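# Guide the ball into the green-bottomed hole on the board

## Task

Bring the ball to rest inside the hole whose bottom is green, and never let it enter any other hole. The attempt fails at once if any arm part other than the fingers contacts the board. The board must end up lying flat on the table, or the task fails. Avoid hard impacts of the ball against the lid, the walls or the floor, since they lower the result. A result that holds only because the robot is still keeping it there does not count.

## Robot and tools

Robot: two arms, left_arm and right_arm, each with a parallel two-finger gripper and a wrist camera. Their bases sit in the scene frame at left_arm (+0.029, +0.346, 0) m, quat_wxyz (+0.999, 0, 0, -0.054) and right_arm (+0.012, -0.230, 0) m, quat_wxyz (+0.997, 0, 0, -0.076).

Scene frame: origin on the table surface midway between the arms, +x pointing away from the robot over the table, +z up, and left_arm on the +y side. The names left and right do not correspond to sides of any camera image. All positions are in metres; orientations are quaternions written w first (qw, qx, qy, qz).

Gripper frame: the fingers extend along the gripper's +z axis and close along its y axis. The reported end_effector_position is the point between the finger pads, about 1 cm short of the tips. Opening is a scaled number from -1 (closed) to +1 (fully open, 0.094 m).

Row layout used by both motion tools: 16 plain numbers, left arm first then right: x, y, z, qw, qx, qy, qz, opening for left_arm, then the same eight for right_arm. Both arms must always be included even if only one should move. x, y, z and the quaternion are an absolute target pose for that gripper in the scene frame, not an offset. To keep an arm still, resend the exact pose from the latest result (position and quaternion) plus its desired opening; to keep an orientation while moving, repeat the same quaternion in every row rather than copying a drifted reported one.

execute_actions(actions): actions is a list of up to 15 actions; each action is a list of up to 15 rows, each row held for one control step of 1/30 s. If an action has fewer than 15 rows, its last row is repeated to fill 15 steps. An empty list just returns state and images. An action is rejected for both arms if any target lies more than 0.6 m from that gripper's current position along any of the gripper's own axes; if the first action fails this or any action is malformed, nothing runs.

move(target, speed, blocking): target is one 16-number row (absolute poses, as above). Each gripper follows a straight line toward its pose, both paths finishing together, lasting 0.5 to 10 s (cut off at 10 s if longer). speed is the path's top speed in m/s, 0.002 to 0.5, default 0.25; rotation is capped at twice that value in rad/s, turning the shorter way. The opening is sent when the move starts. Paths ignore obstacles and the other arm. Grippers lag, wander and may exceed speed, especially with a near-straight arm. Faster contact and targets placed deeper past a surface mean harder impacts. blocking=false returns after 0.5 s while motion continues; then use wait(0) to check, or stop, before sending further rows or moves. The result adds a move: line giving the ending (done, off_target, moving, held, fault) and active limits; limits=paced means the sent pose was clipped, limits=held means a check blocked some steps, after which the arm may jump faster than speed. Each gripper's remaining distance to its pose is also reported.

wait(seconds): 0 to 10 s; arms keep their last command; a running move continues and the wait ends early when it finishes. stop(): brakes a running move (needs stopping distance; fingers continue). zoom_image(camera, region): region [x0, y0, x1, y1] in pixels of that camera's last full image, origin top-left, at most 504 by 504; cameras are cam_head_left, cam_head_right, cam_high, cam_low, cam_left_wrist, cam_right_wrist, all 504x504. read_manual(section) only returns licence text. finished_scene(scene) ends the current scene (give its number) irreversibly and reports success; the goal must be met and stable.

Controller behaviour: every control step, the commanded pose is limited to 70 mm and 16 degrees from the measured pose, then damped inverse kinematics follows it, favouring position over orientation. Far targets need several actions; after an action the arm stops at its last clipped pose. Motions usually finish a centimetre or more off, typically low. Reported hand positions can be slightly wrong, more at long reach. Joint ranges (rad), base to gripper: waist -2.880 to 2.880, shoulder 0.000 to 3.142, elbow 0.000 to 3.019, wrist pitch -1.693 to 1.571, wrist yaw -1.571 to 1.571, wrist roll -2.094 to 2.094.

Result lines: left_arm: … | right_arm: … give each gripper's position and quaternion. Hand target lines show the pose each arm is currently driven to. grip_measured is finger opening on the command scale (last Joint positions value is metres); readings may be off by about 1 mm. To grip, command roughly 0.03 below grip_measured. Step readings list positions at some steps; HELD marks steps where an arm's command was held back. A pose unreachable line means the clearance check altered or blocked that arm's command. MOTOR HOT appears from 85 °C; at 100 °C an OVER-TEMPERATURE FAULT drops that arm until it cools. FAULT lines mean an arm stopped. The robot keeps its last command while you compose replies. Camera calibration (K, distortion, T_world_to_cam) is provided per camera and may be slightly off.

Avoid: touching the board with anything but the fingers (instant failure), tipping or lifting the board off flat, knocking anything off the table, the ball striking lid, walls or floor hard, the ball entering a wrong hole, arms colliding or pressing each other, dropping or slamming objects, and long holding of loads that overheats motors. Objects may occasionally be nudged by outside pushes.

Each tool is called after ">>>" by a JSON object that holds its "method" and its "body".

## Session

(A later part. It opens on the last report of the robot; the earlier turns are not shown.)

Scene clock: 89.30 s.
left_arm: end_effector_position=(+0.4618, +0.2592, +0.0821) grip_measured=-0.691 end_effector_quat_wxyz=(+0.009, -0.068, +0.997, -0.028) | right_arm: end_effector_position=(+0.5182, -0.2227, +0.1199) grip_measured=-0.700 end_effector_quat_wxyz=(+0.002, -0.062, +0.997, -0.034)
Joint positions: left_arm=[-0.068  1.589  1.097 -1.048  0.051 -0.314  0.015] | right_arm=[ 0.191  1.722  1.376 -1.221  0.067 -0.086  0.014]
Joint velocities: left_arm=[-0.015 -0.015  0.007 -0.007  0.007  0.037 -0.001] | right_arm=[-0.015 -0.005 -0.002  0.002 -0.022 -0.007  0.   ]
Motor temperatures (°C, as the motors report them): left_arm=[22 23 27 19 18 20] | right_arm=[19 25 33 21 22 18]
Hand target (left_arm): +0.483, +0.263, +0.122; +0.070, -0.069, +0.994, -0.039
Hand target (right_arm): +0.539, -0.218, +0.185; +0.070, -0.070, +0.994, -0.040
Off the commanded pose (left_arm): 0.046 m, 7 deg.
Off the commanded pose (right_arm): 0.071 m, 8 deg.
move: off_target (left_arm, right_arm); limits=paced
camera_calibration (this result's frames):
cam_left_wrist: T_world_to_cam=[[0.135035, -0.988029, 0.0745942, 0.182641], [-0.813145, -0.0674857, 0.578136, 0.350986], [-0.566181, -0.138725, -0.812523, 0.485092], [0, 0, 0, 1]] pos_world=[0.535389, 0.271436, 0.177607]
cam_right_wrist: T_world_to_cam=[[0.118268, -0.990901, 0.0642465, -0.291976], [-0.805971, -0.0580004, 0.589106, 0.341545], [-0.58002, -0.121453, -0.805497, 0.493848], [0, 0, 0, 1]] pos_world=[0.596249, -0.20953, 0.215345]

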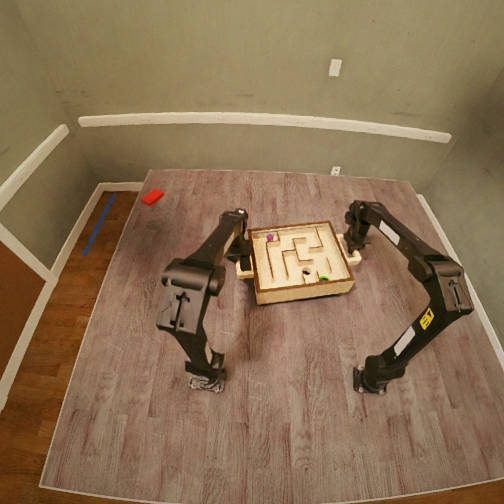

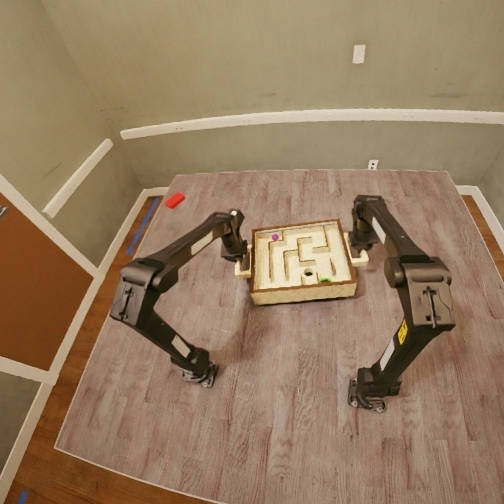

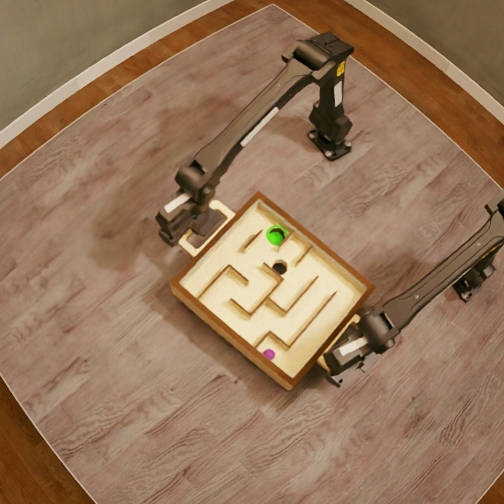

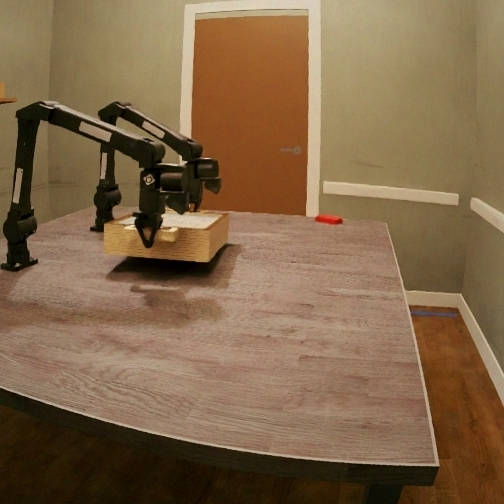

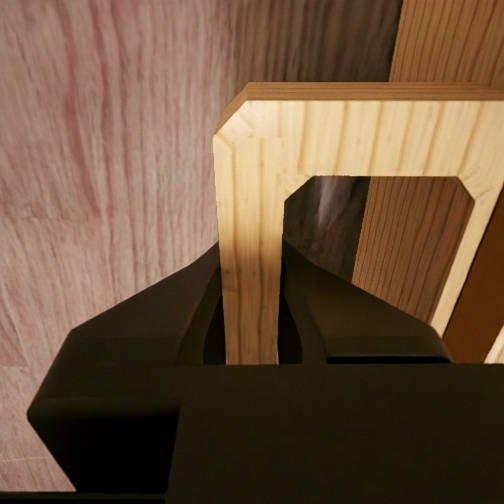

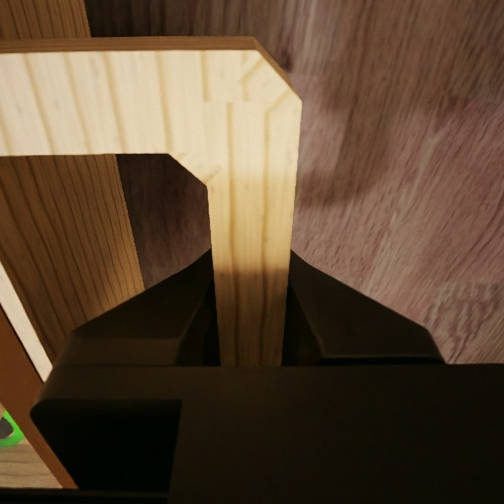

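>>> {"method": "move", "body": {"target": [0.48,0.262,0.135,0.125,-0.07,0.99,-0.03,-0.85,0.535,-0.22,0.18,0.125,-0.07,0.99,-0.03,-0.85], "speed": 0.05}}

>>> {"method": "wait", "body": {"seconds": 1.5}}

Scene clock: 95.83 s.
left_arm: end_effector_position=(+0.4614, +0.2642, +0.0954) grip_measured=-0.691 end_effector_quat_wxyz=(+0.067, -0.070, +0.995, -0.023) | right_arm: end_effector_position=(+0.5197, -0.2178, +0.1293) grip_measured=-0.700 end_effector_quat_wxyz=(+0.063, -0.064, +0.996, -0.024)
Joint positions: left_arm=[-0.072  1.506  1.034 -0.957  0.011 -0.322  0.015] | right_arm=[ 0.193  1.645  1.298 -1.096  0.045 -0.09   0.014]
Joint velocities: left_arm=[-0.005 -0.005 -0.002 -0.017  0.007  0.007  0.   ] | right_arm=[-0.005 -0.015 -0.002 -0.007  0.037  0.051 -0.001]
Motor temperatures (°C, as the motors report them): left_arm=[22 23 27 19 18 20] | right_arm=[19 25 33 21 22 18]
Hand target (left_arm): +0.479, +0.262, +0.134; +0.125, -0.069, +0.989, -0.030
Hand target (right_arm): +0.532, -0.220, +0.180; +0.125, -0.071, +0.989, -0.030
Off the commanded pose (left_arm): 0.044 m, 7 deg.
Off the commanded pose (right_arm): 0.053 m, 7 deg.
move: off_target (left_arm, right_arm)
camera_calibration (this result's frames):
cam_left_wrist: T_world_to_cam=[[0.134163, -0.988368, 0.0716228, 0.18748], [-0.872947, -0.0836695, 0.480587, 0.384493], [-0.469004, -0.127, -0.874018, 0.454271], [0, 0, 0, 1]] pos_world=[0.523543, 0.275162, 0.198831]
cam_right_wrist: T_world_to_cam=[[0.118364, -0.991622, 0.0517276, -0.286497], [-0.870711, -0.0786066, 0.485473, 0.380001], [-0.47734, -0.102502, -0.87272, 0.462361], [0, 0, 0, 1]] pos_world=[0.585485, -0.206833, 0.233851]

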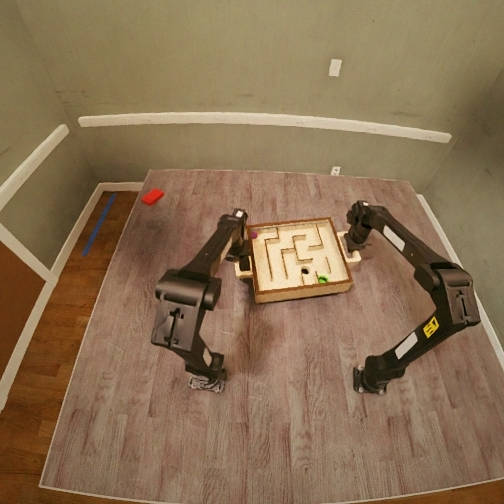

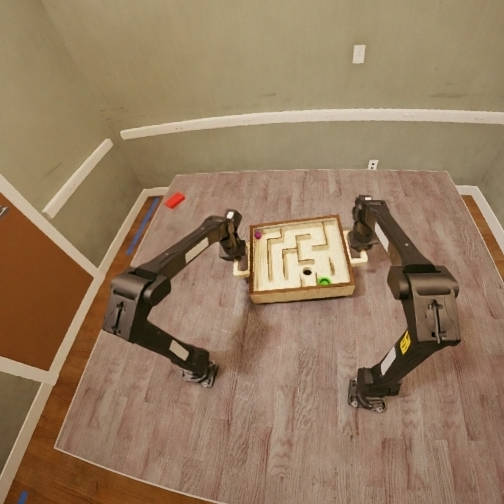

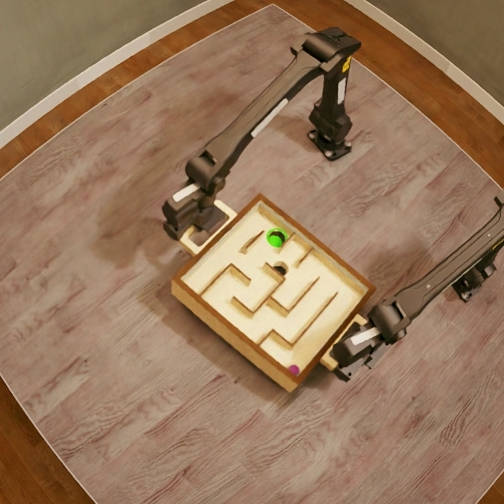

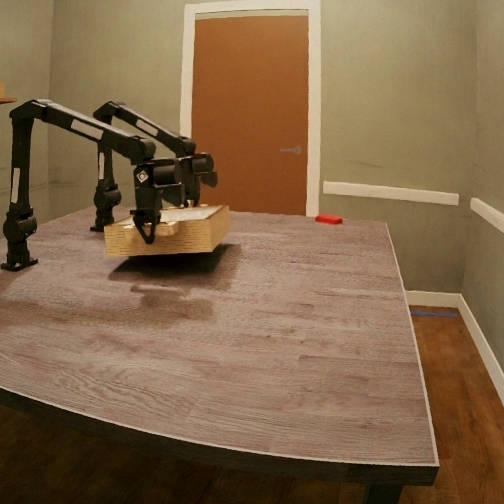

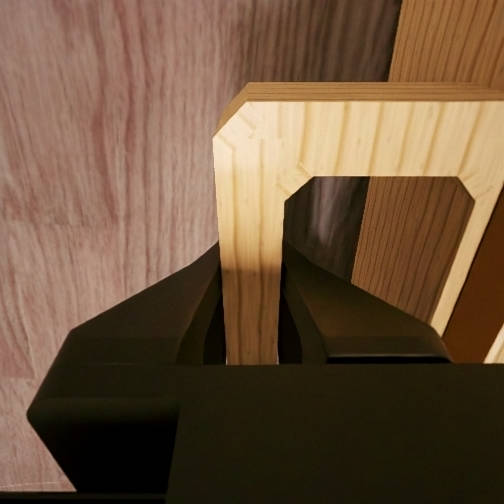

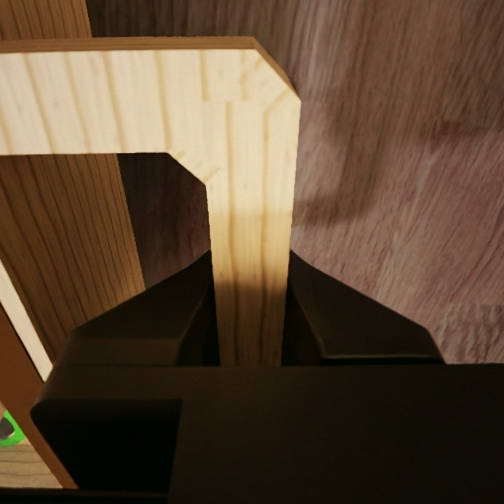

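Scene clock: 97.33 s.
left_arm: end_effector_position=(+0.4614, +0.2642, +0.0954) grip_measured=-0.691 end_effector_quat_wxyz=(+0.067, -0.070, +0.995, -0.023) | right_arm: end_effector_position=(+0.5197, -0.2178, +0.1293) grip_measured=-0.700 end_effector_quat_wxyz=(+0.063, -0.064, +0.996, -0.024)
Joint positions: left_arm=[-0.072  1.506  1.034 -0.957  0.011 -0.322  0.015] | right_arm=[ 0.193  1.645  1.298 -1.096  0.045 -0.09   0.014]
Joint velocities: left_arm=[ 0.005 -0.005 -0.012  0.007 -0.037  0.007  0.   ] | right_arm=[ 0.015 -0.005 -0.002  0.002 -0.007 -0.037  0.   ]
Motor temperatures (°C, as the motors report them): left_arm=[22 23 27 19 18 20] | right_arm=[19 25 33 21 22 18]
Hand target (left_arm): +0.479, +0.262, +0.134; +0.125, -0.069, +0.989, -0.030
Hand target (right_arm): +0.532, -0.220, +0.180; +0.125, -0.071, +0.989, -0.030
Off the commanded pose (left_arm): 0.044 m, 7 deg.
Off the commanded pose (right_arm): 0.053 m, 7 deg.
wait: 1.50 s; at rest by 0.17 s
camera_calibration (this result's frames):
cam_left_wrist: T_world_to_cam=[[0.134163, -0.988368, 0.0716228, 0.18748], [-0.872947, -0.0836695, 0.480587, 0.384493], [-0.469004, -0.127, -0.874018, 0.454271], [0, 0, 0, 1]] pos_world=[0.523543, 0.275162, 0.198831]
cam_right_wrist: T_world_to_cam=[[0.118364, -0.991622, 0.0517276, -0.286497], [-0.870711, -0.0786066, 0.485473, 0.380001], [-0.47734, -0.102502, -0.87272, 0.462361], [0, 0, 0, 1]] pos_world=[0.585485, -0.206833, 0.233851]

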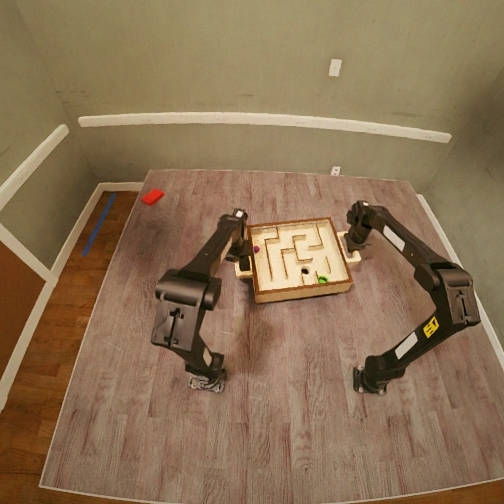

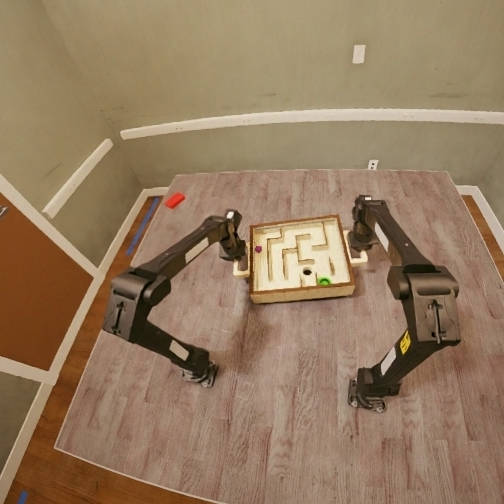

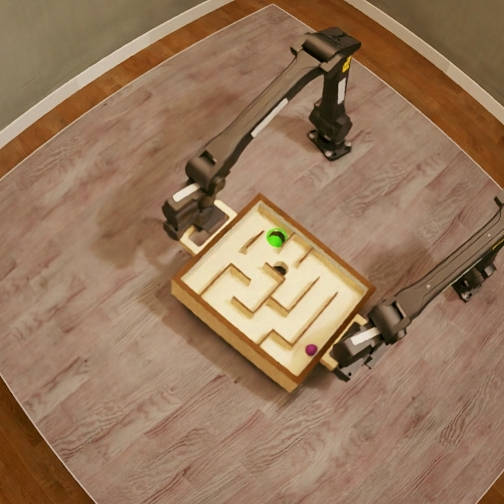

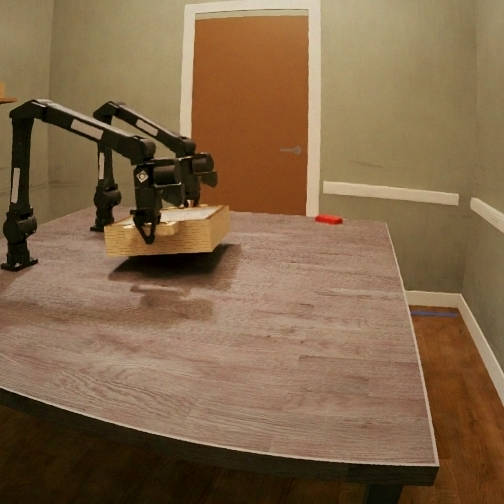

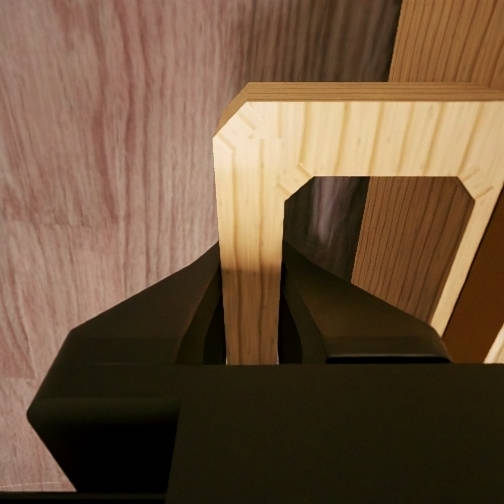

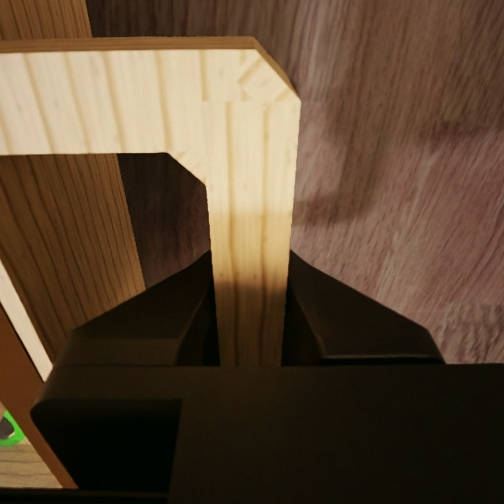

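>>> {"method": "move", "body": {"target": [0.48,0.262,0.14,0.09,-0.07,0.993,-0.02,-0.85,0.535,-0.22,0.172,0.09,-0.07,0.993,-0.02,-0.85], "speed": 0.05}}

Scene clock: 107.63 s.
left_arm: end_effector_position=(+0.4441, +0.2659, +0.0854) grip_measured=-0.691 end_effector_quat_wxyz=(+0.027, -0.071, +0.997, -0.014) | right_arm: end_effector_position=(+0.5036, -0.2161, +0.1141) grip_measured=-0.700 end_effector_quat_wxyz=(+0.029, -0.065, +0.997, -0.016)
Joint positions: left_arm=[-0.075  1.522  1.028 -1.016  0.014 -0.327  0.015] | right_arm=[ 0.193  1.66   1.278 -1.131  0.031 -0.091  0.014]
Joint velocities: left_arm=[ 0.005 -0.024 -0.002 -0.027  0.081 -0.022 -0.001] | right_arm=[-0.015 -0.015 -0.022 -0.002  0.051  0.022 -0.   ]
Motor temperatures (°C, as the motors report them): left_arm=[22 23 26 19 19 20] | right_arm=[19 25 33 21 22 18]
Hand target (left_arm): +0.477, +0.263, +0.140; +0.090, -0.070, +0.993, -0.020
Hand target (right_arm): +0.530, -0.220, +0.172; +0.090, -0.070, +0.993, -0.021
Off the commanded pose (left_arm): 0.066 m, 7 deg.
Off the commanded pose (right_arm): 0.066 m, 7 deg.
move: off_target (left_arm, right_arm)
camera_calibration (this result's frames):
cam_left_wrist: T_world_to_cam=[[0.140591, -0.988853, 0.0490388, 0.191327], [-0.832006, -0.0911536, 0.547226, 0.352445], [-0.536656, -0.117736, -0.835547, 0.461854], [0, 0, 0, 1]] pos_world=[0.514194, 0.275698, 0.183651]
cam_right_wrist: T_world_to_cam=[[0.123277, -0.991822, 0.0330416, -0.282568], [-0.834937, -0.0856662, 0.543638, 0.347297], [-0.536361, -0.0946055, -0.838669, 0.469137], [0, 0, 0, 1]] pos_world=[0.576432, -0.206122, 0.213983]

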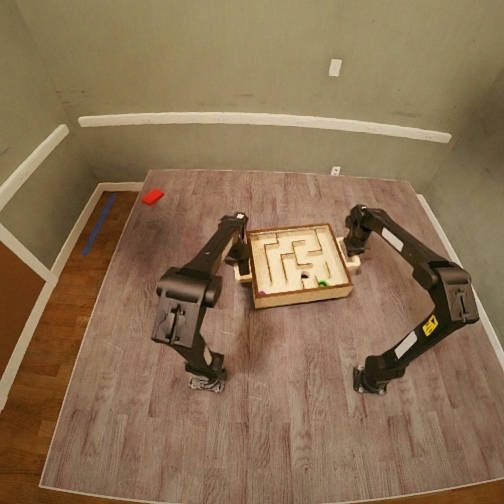

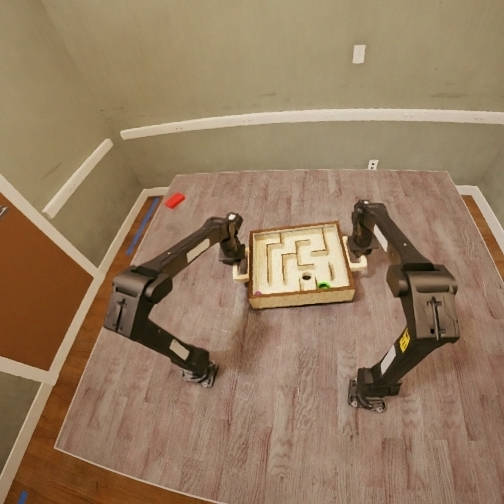

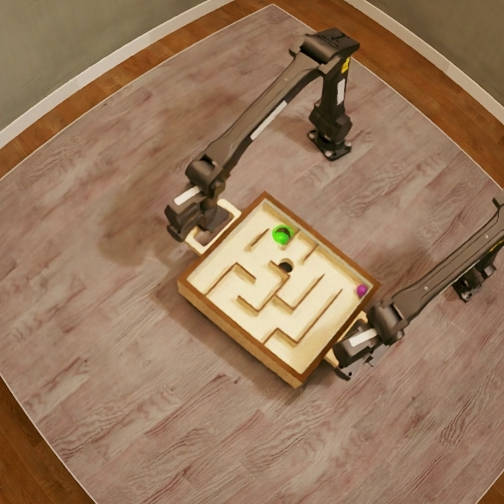

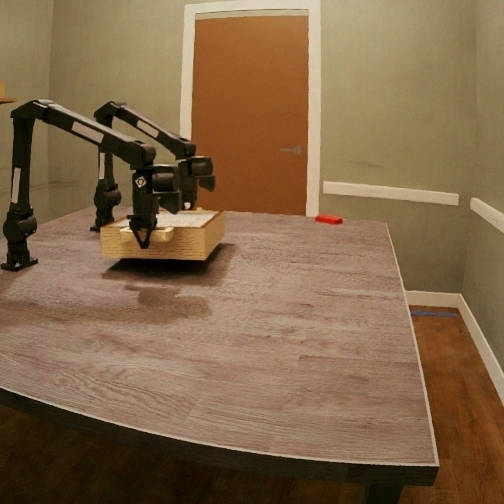

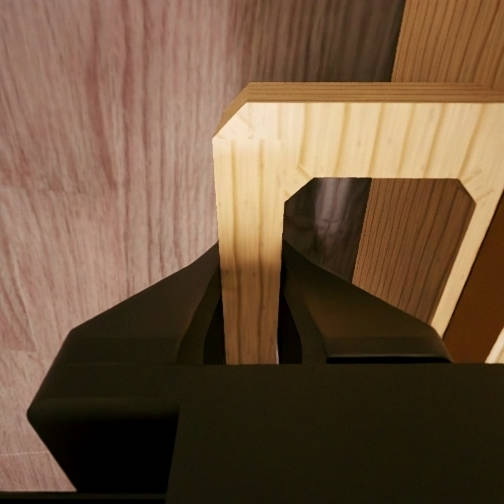

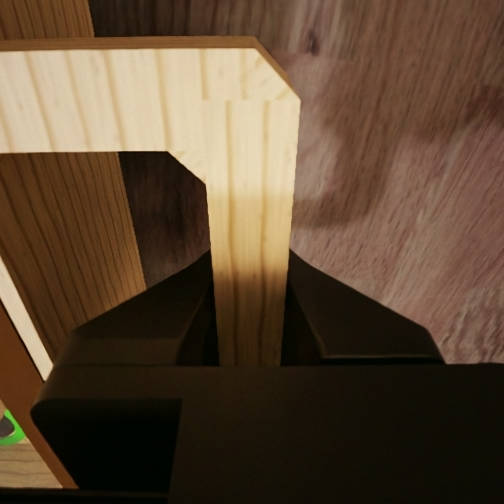

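>>> {"method": "move", "body": {"target": [0.47,0.263,0.152,0.09,-0.07,0.993,0,-0.85,0.525,-0.219,0.152,0.09,-0.07,0.993,0,-0.85], "speed": 0.04}}

Scene clock: 115.87 s.
left_arm: end_effector_position=(+0.4351, +0.2698, +0.0938) grip_measured=-0.691 end_effector_quat_wxyz=(+0.024, -0.073, +0.997, +0.009) | right_arm: end_effector_position=(+0.4987, -0.2115, +0.0986) grip_measured=-0.700 end_effector_quat_wxyz=(+0.022, -0.068, +0.997, +0.004)
Joint positions: left_arm=[-0.087  1.499  1.027 -1.058 -0.03  -0.341  0.014] | right_arm=[ 0.188  1.673  1.252 -1.106 -0.01  -0.099  0.014]
Joint velocities: left_arm=[ 0.015 -0.005 -0.007 -0.007 -0.037 -0.095  0.001] | right_arm=[ 0.015 -0.005 -0.002  0.007  0.007  0.051  0.001]
Motor temperatures (°C, as the motors report them): left_arm=[22 23 28 19 19 20] | right_arm=[19 25 33 21 22 18]
Hand target (left_arm): +0.467, +0.264, +0.151; +0.090, -0.070, +0.993, -0.000
Hand target (right_arm): +0.521, -0.219, +0.153; +0.090, -0.071, +0.993, -0.001
Off the commanded pose (left_arm): 0.068 m, 8 deg.
Off the commanded pose (right_arm): 0.060 m, 8 deg.
move: off_target (left_arm, right_arm)
camera_calibration (this result's frames):
cam_left_wrist: T_world_to_cam=[[0.145302, -0.989384, 0.00240557, 0.198564], [-0.825518, -0.119895, 0.551493, 0.345274], [-0.54535, -0.0821186, -0.834176, 0.458649], [0, 0, 0, 1]] pos_world=[0.506302, 0.275516, 0.1917]
cam_right_wrist: T_world_to_cam=[[0.129709, -0.991513, -0.00881278, -0.275845], [-0.825245, -0.112877, 0.553379, 0.340466], [-0.549678, -0.0645057, -0.832883, 0.466309], [0, 0, 0, 1]] pos_world=[0.573068, -0.204994, 0.197543]

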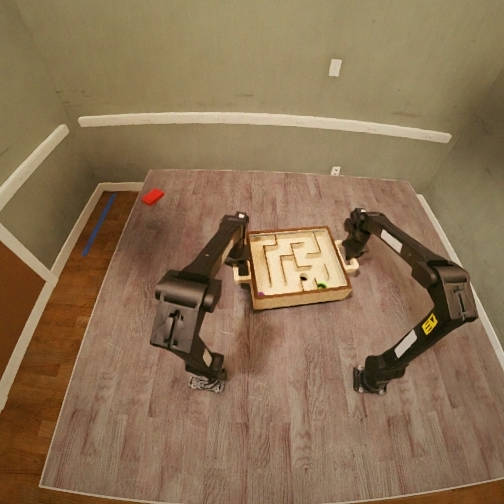

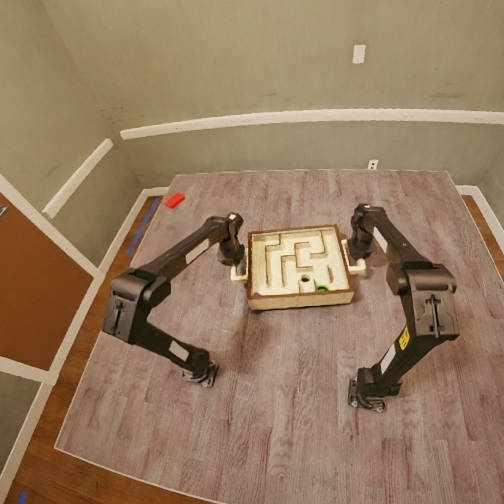

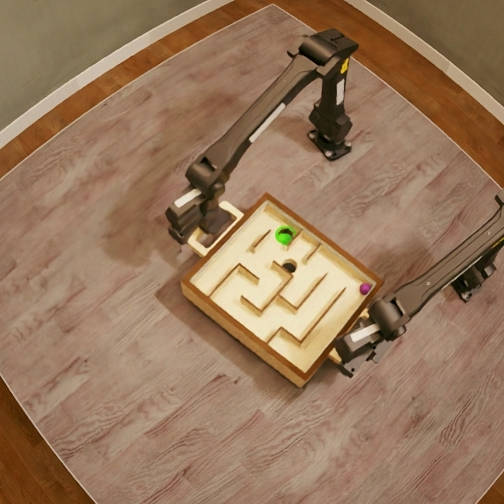

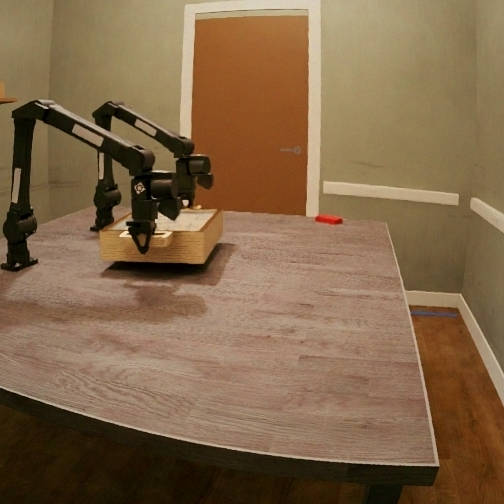

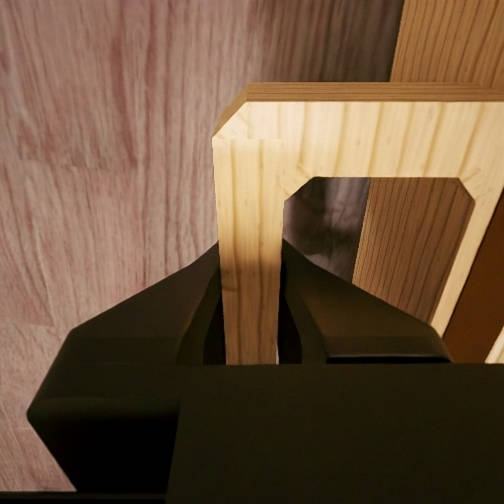

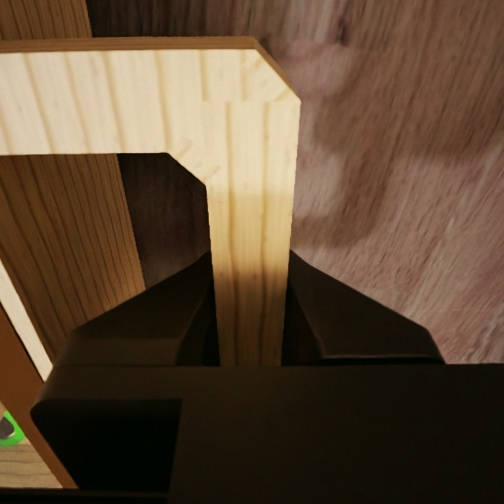

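>>> {"method": "execute_actions", "body": {"actions": [[[0.46,0.265,0.16,0.09,-0.07,0.993,0.03,-0.85,0.52,-0.217,0.125,0.09,-0.07,0.993,0.03,-0.85]],[[0.46,0.265,0.16,0.09,-0.07,0.993,0.03,-0.85,0.52,-0.217,0.125,0.09,-0.07,0.993,0.03,-0.85]],[[0.46,0.265,0.14,0.09,-0.07,0.993,-0.005,-0.85,0.52,-0.217,0.158,0.09,-0.07,0.993,-0.005,-0.85]],[[0.46,0.265,0.14,0.09,-0.07,0.993,-0.005,-0.85,0.52,-0.217,0.158,0.09,-0.07,0.993,-0.005,-0.85]]]}}

Scene clock: 125.37 s.
left_arm: end_effector_position=(+0.4350, +0.2638, +0.1068) grip_measured=-0.690 end_effector_quat_wxyz=(+0.038, -0.065, +0.997, +0.009) | right_arm: end_effector_position=(+0.4897, -0.2182, +0.1019) grip_measured=-0.699 end_effector_quat_wxyz=(+0.031, -0.059, +0.998, +0.003)
Joint positions: left_arm=[-0.105  1.47   1.032 -1.064 -0.039 -0.342  0.015] | right_arm=[ 0.176  1.636  1.214 -1.086 -0.008 -0.095  0.014]
Joint velocities: left_arm=[-0.005  0.005  0.002 -0.027  0.007  0.022  0.   ] | right_arm=[-0.024 -0.015  0.002 -0.007 -0.022  0.007 -0.001]
Motor temperatures (°C, as the motors report them): left_arm=[22 23 29 19 19 20] | right_arm=[19 25 33 21 22 18]
Hand target (left_arm): +0.459, +0.265, +0.140; +0.090, -0.069, +0.993, -0.004
Hand target (right_arm): +0.515, -0.217, +0.158; +0.090, -0.070, +0.993, -0.005
Off the commanded pose (left_arm): 0.042 m, 6 deg.
Off the commanded pose (right_arm): 0.064 m, 7 deg.
Step readings (end_effector_position; steps 1 to 15: 1st action; 16 to 30: 2nd action; 31 to 45: 3rd action; 46 to 60: 4th action):
0: left_arm (+0.4351, +0.2698, +0.0938) | right_arm (+0.4987, -0.2115, +0.0986)
1: left_arm (+0.4345, +0.2717, +0.0942) | right_arm (+0.4992, -0.2092, +0.0974)
2: left_arm (+0.4336, +0.2733, +0.0956) | right_arm (+0.5004, -0.2073, +0.0953)
4: left_arm (+0.4330, +0.2727, +0.1016) | right_arm (+0.4993, -0.2076, +0.0893)
8: left_arm (+0.4301, +0.2703, +0.1078) | right_arm (+0.4971, -0.2093, +0.0864)
15: left_arm (+0.4298, +0.2703, +0.1078) | right_arm (+0.4979, -0.2093, +0.0864)
16: left_arm (+0.4298, +0.2703, +0.1078) | right_arm (+0.4979, -0.2093, +0.0864)
17: left_arm (+0.4298, +0.2703, +0.1078) | right_arm (+0.4979, -0.2093, +0.0864)
19: left_arm (+0.4298, +0.2703, +0.1078) | right_arm (+0.4979, -0.2093, +0.0864)
23: left_arm (+0.4298, +0.2703, +0.1078) | right_arm (+0.4979, -0.2093, +0.0864)
30: left_arm (+0.4298, +0.2703, +0.1078) | right_arm (+0.4979, -0.2093, +0.0864)
31: left_arm (+0.4304, +0.2678, +0.1076) | right_arm (+0.4969, -0.2120, +0.0863)
32: left_arm (+0.4319, +0.2656, +0.1075) | right_arm (+0.4954, -0.2148, +0.0869)
34: left_arm (+0.4328, +0.2647, +0.1067) | right_arm (+0.4922, -0.2164, +0.0908)
38: left_arm (+0.4342, +0.2641, +0.1067) | right_arm (+0.4903, -0.2176, +0.0998)
45: left_arm (+0.4350, +0.2638, +0.1068) | right_arm (+0.4897, -0.2182, +0.1019)
46: left_arm (+0.4350, +0.2638, +0.1068) | right_arm (+0.4897, -0.2182, +0.1019)
47: left_arm (+0.4350, +0.2638, +0.1068) | right_arm (+0.4897, -0.2182, +0.1019)
49: left_arm (+0.4350, +0.2638, +0.1068) | right_arm (+0.4897, -0.2182, +0.1019)
53: left_arm (+0.4350, +0.2638, +0.1068) | right_arm (+0.4897, -0.2182, +0.1019)
60: end_effector_position above
camera_calibration (this result's frames):
cam_left_wrist: T_world_to_cam=[[0.128689, -0.99168, 0.00328821, 0.20034], [-0.842696, -0.107606, 0.527527, 0.344115], [-0.522784, -0.0706577, -0.849532, 0.457711], [0, 0, 0, 1]] pos_world=[0.503487, 0.268043, 0.206652]
cam_right_wrist: T_world_to_cam=[[0.113086, -0.99357, -0.00546305, -0.273919], [-0.837025, -0.098228, 0.538276, 0.34096], [-0.535351, -0.0562987, -0.842751, 0.459463], [0, 0, 0, 1]] pos_world=[0.562342, -0.212799, 0.202186]

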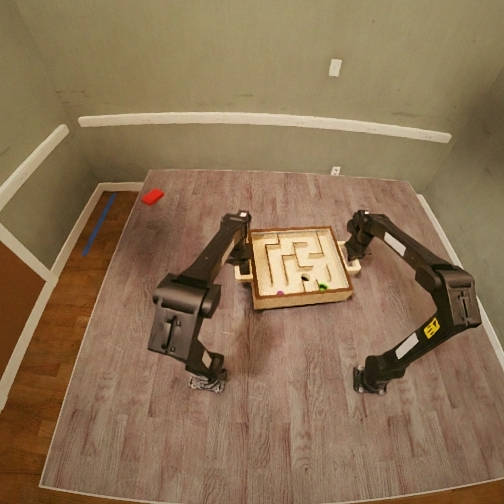

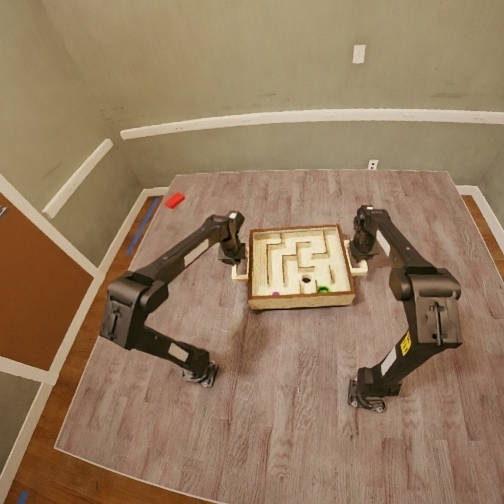

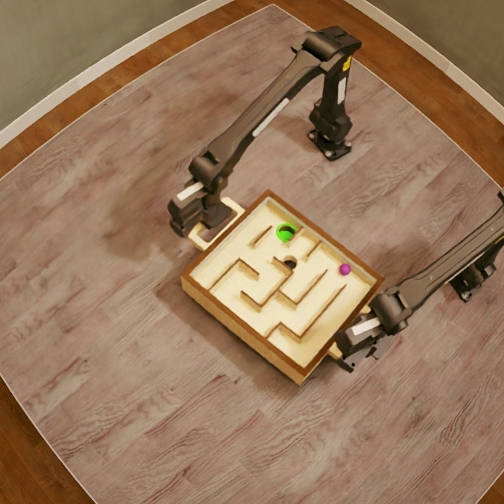

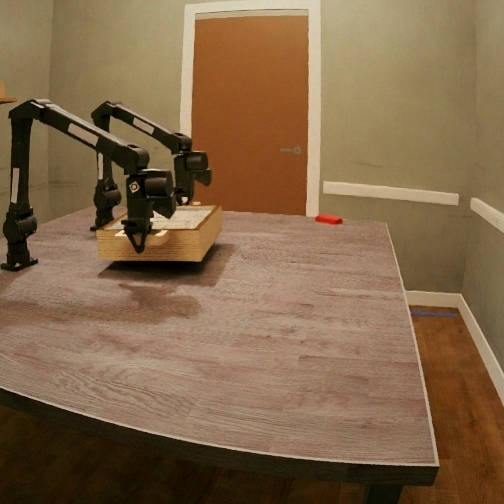

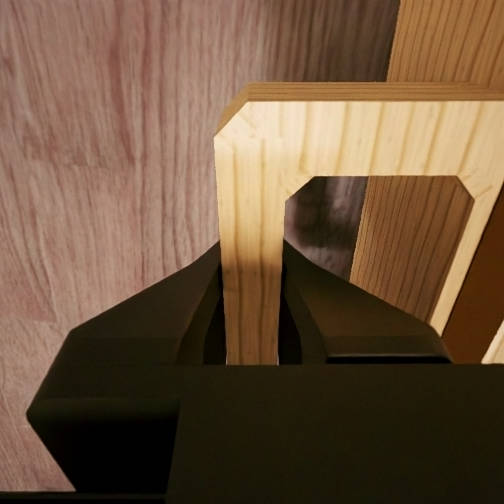

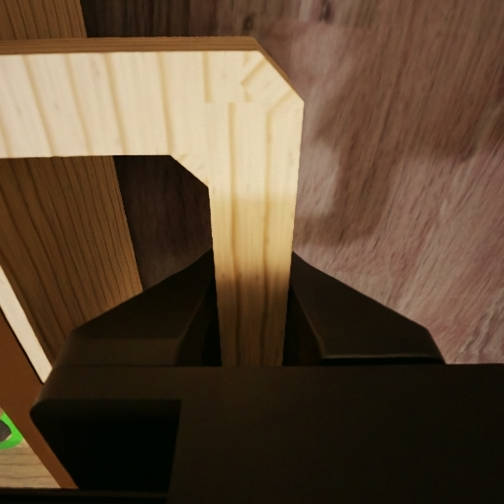

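>>> {"method": "wait", "body": {"seconds": 0}}

>>> {"method": "zoom_image", "body": {"camera": "cam_high", "region": [170,180,390,400]}}

Scene clock: 127.93 s.
left_arm: end_effector_position=(+0.4350, +0.2638, +0.1068) grip_measured=-0.690 end_effector_quat_wxyz=(+0.038, -0.065, +0.997, +0.009) | right_arm: end_effector_position=(+0.4897, -0.2182, +0.1019) grip_measured=-0.699 end_effector_quat_wxyz=(+0.031, -0.059, +0.998, +0.003)
Joint positions: left_arm=[-0.105  1.47   1.032 -1.064 -0.039 -0.342  0.015] | right_arm=[ 0.176  1.636  1.214 -1.086 -0.008 -0.095  0.014]
Joint velocities: left_arm=[ 0.005 -0.005 -0.022 -0.012 -0.037 -0.095 -0.   ] | right_arm=[-0.015 -0.005 -0.012 -0.002 -0.007  0.007 -0.   ]
Motor temperatures (°C, as the motors report them): left_arm=[22 23 28 19 19 20] | right_arm=[19 25 34 21 22 18]
Hand target (left_arm): +0.459, +0.265, +0.140; +0.090, -0.069, +0.993, -0.004
Hand target (right_arm): +0.515, -0.217, +0.158; +0.090, -0.070, +0.993, -0.005
Off the commanded pose (left_arm): 0.042 m, 6 deg.
Off the commanded pose (right_arm): 0.064 m, 7 deg.
camera_calibration (this result's frames):
cam_left_wrist: T_world_to_cam=[[0.128689, -0.99168, 0.00328821, 0.20034], [-0.842696, -0.107606, 0.527527, 0.344115], [-0.522784, -0.0706577, -0.849532, 0.457711], [0, 0, 0, 1]] pos_world=[0.503487, 0.268043, 0.206652]
cam_right_wrist: T_world_to_cam=[[0.113086, -0.99357, -0.00546305, -0.273919], [-0.837025, -0.098228, 0.538276, 0.34096], [-0.535351, -0.0562987, -0.842751, 0.459463], [0, 0, 0, 1]] pos_world=[0.562342, -0.212799, 0.202186]

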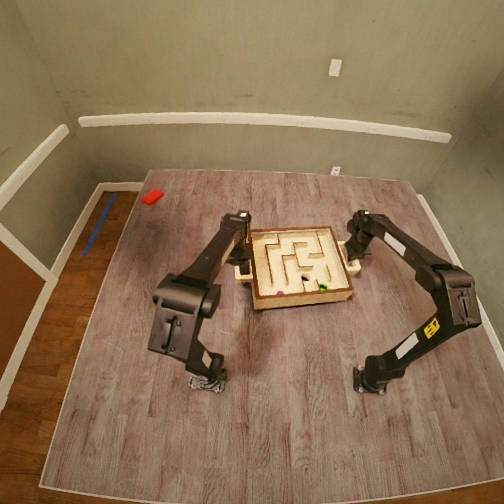

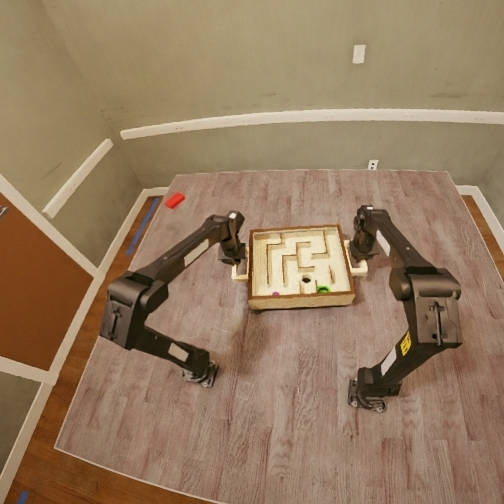

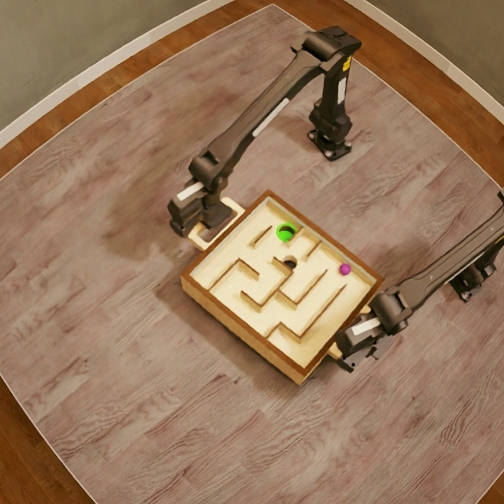

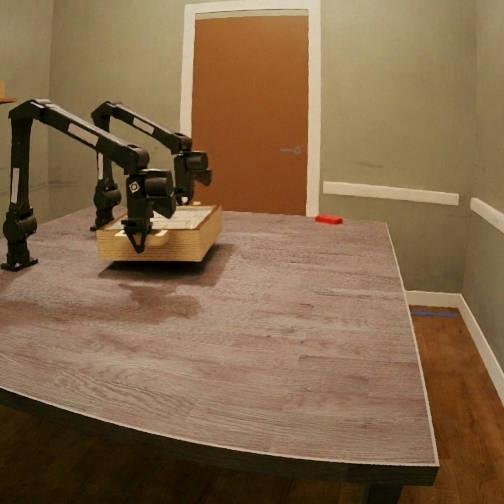

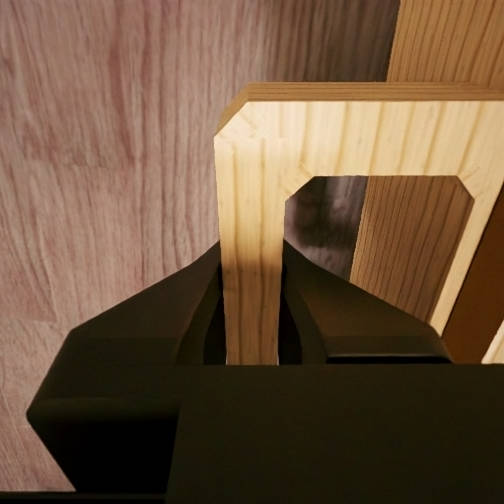

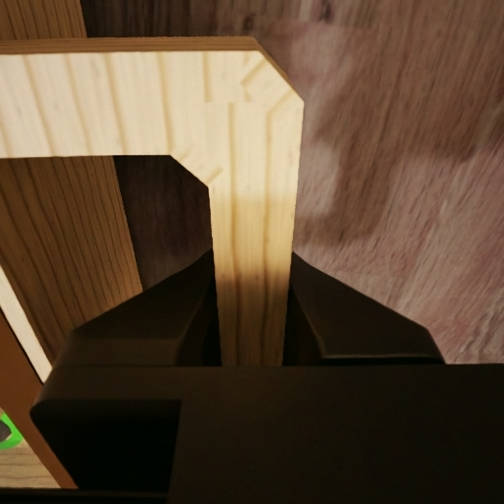

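Region (170, 180, 390, 400) of cam_high's 504x504 image, scaled by 2.291, with more detail than that image has.

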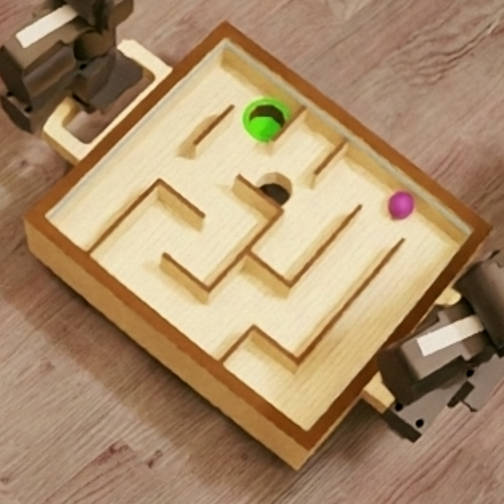

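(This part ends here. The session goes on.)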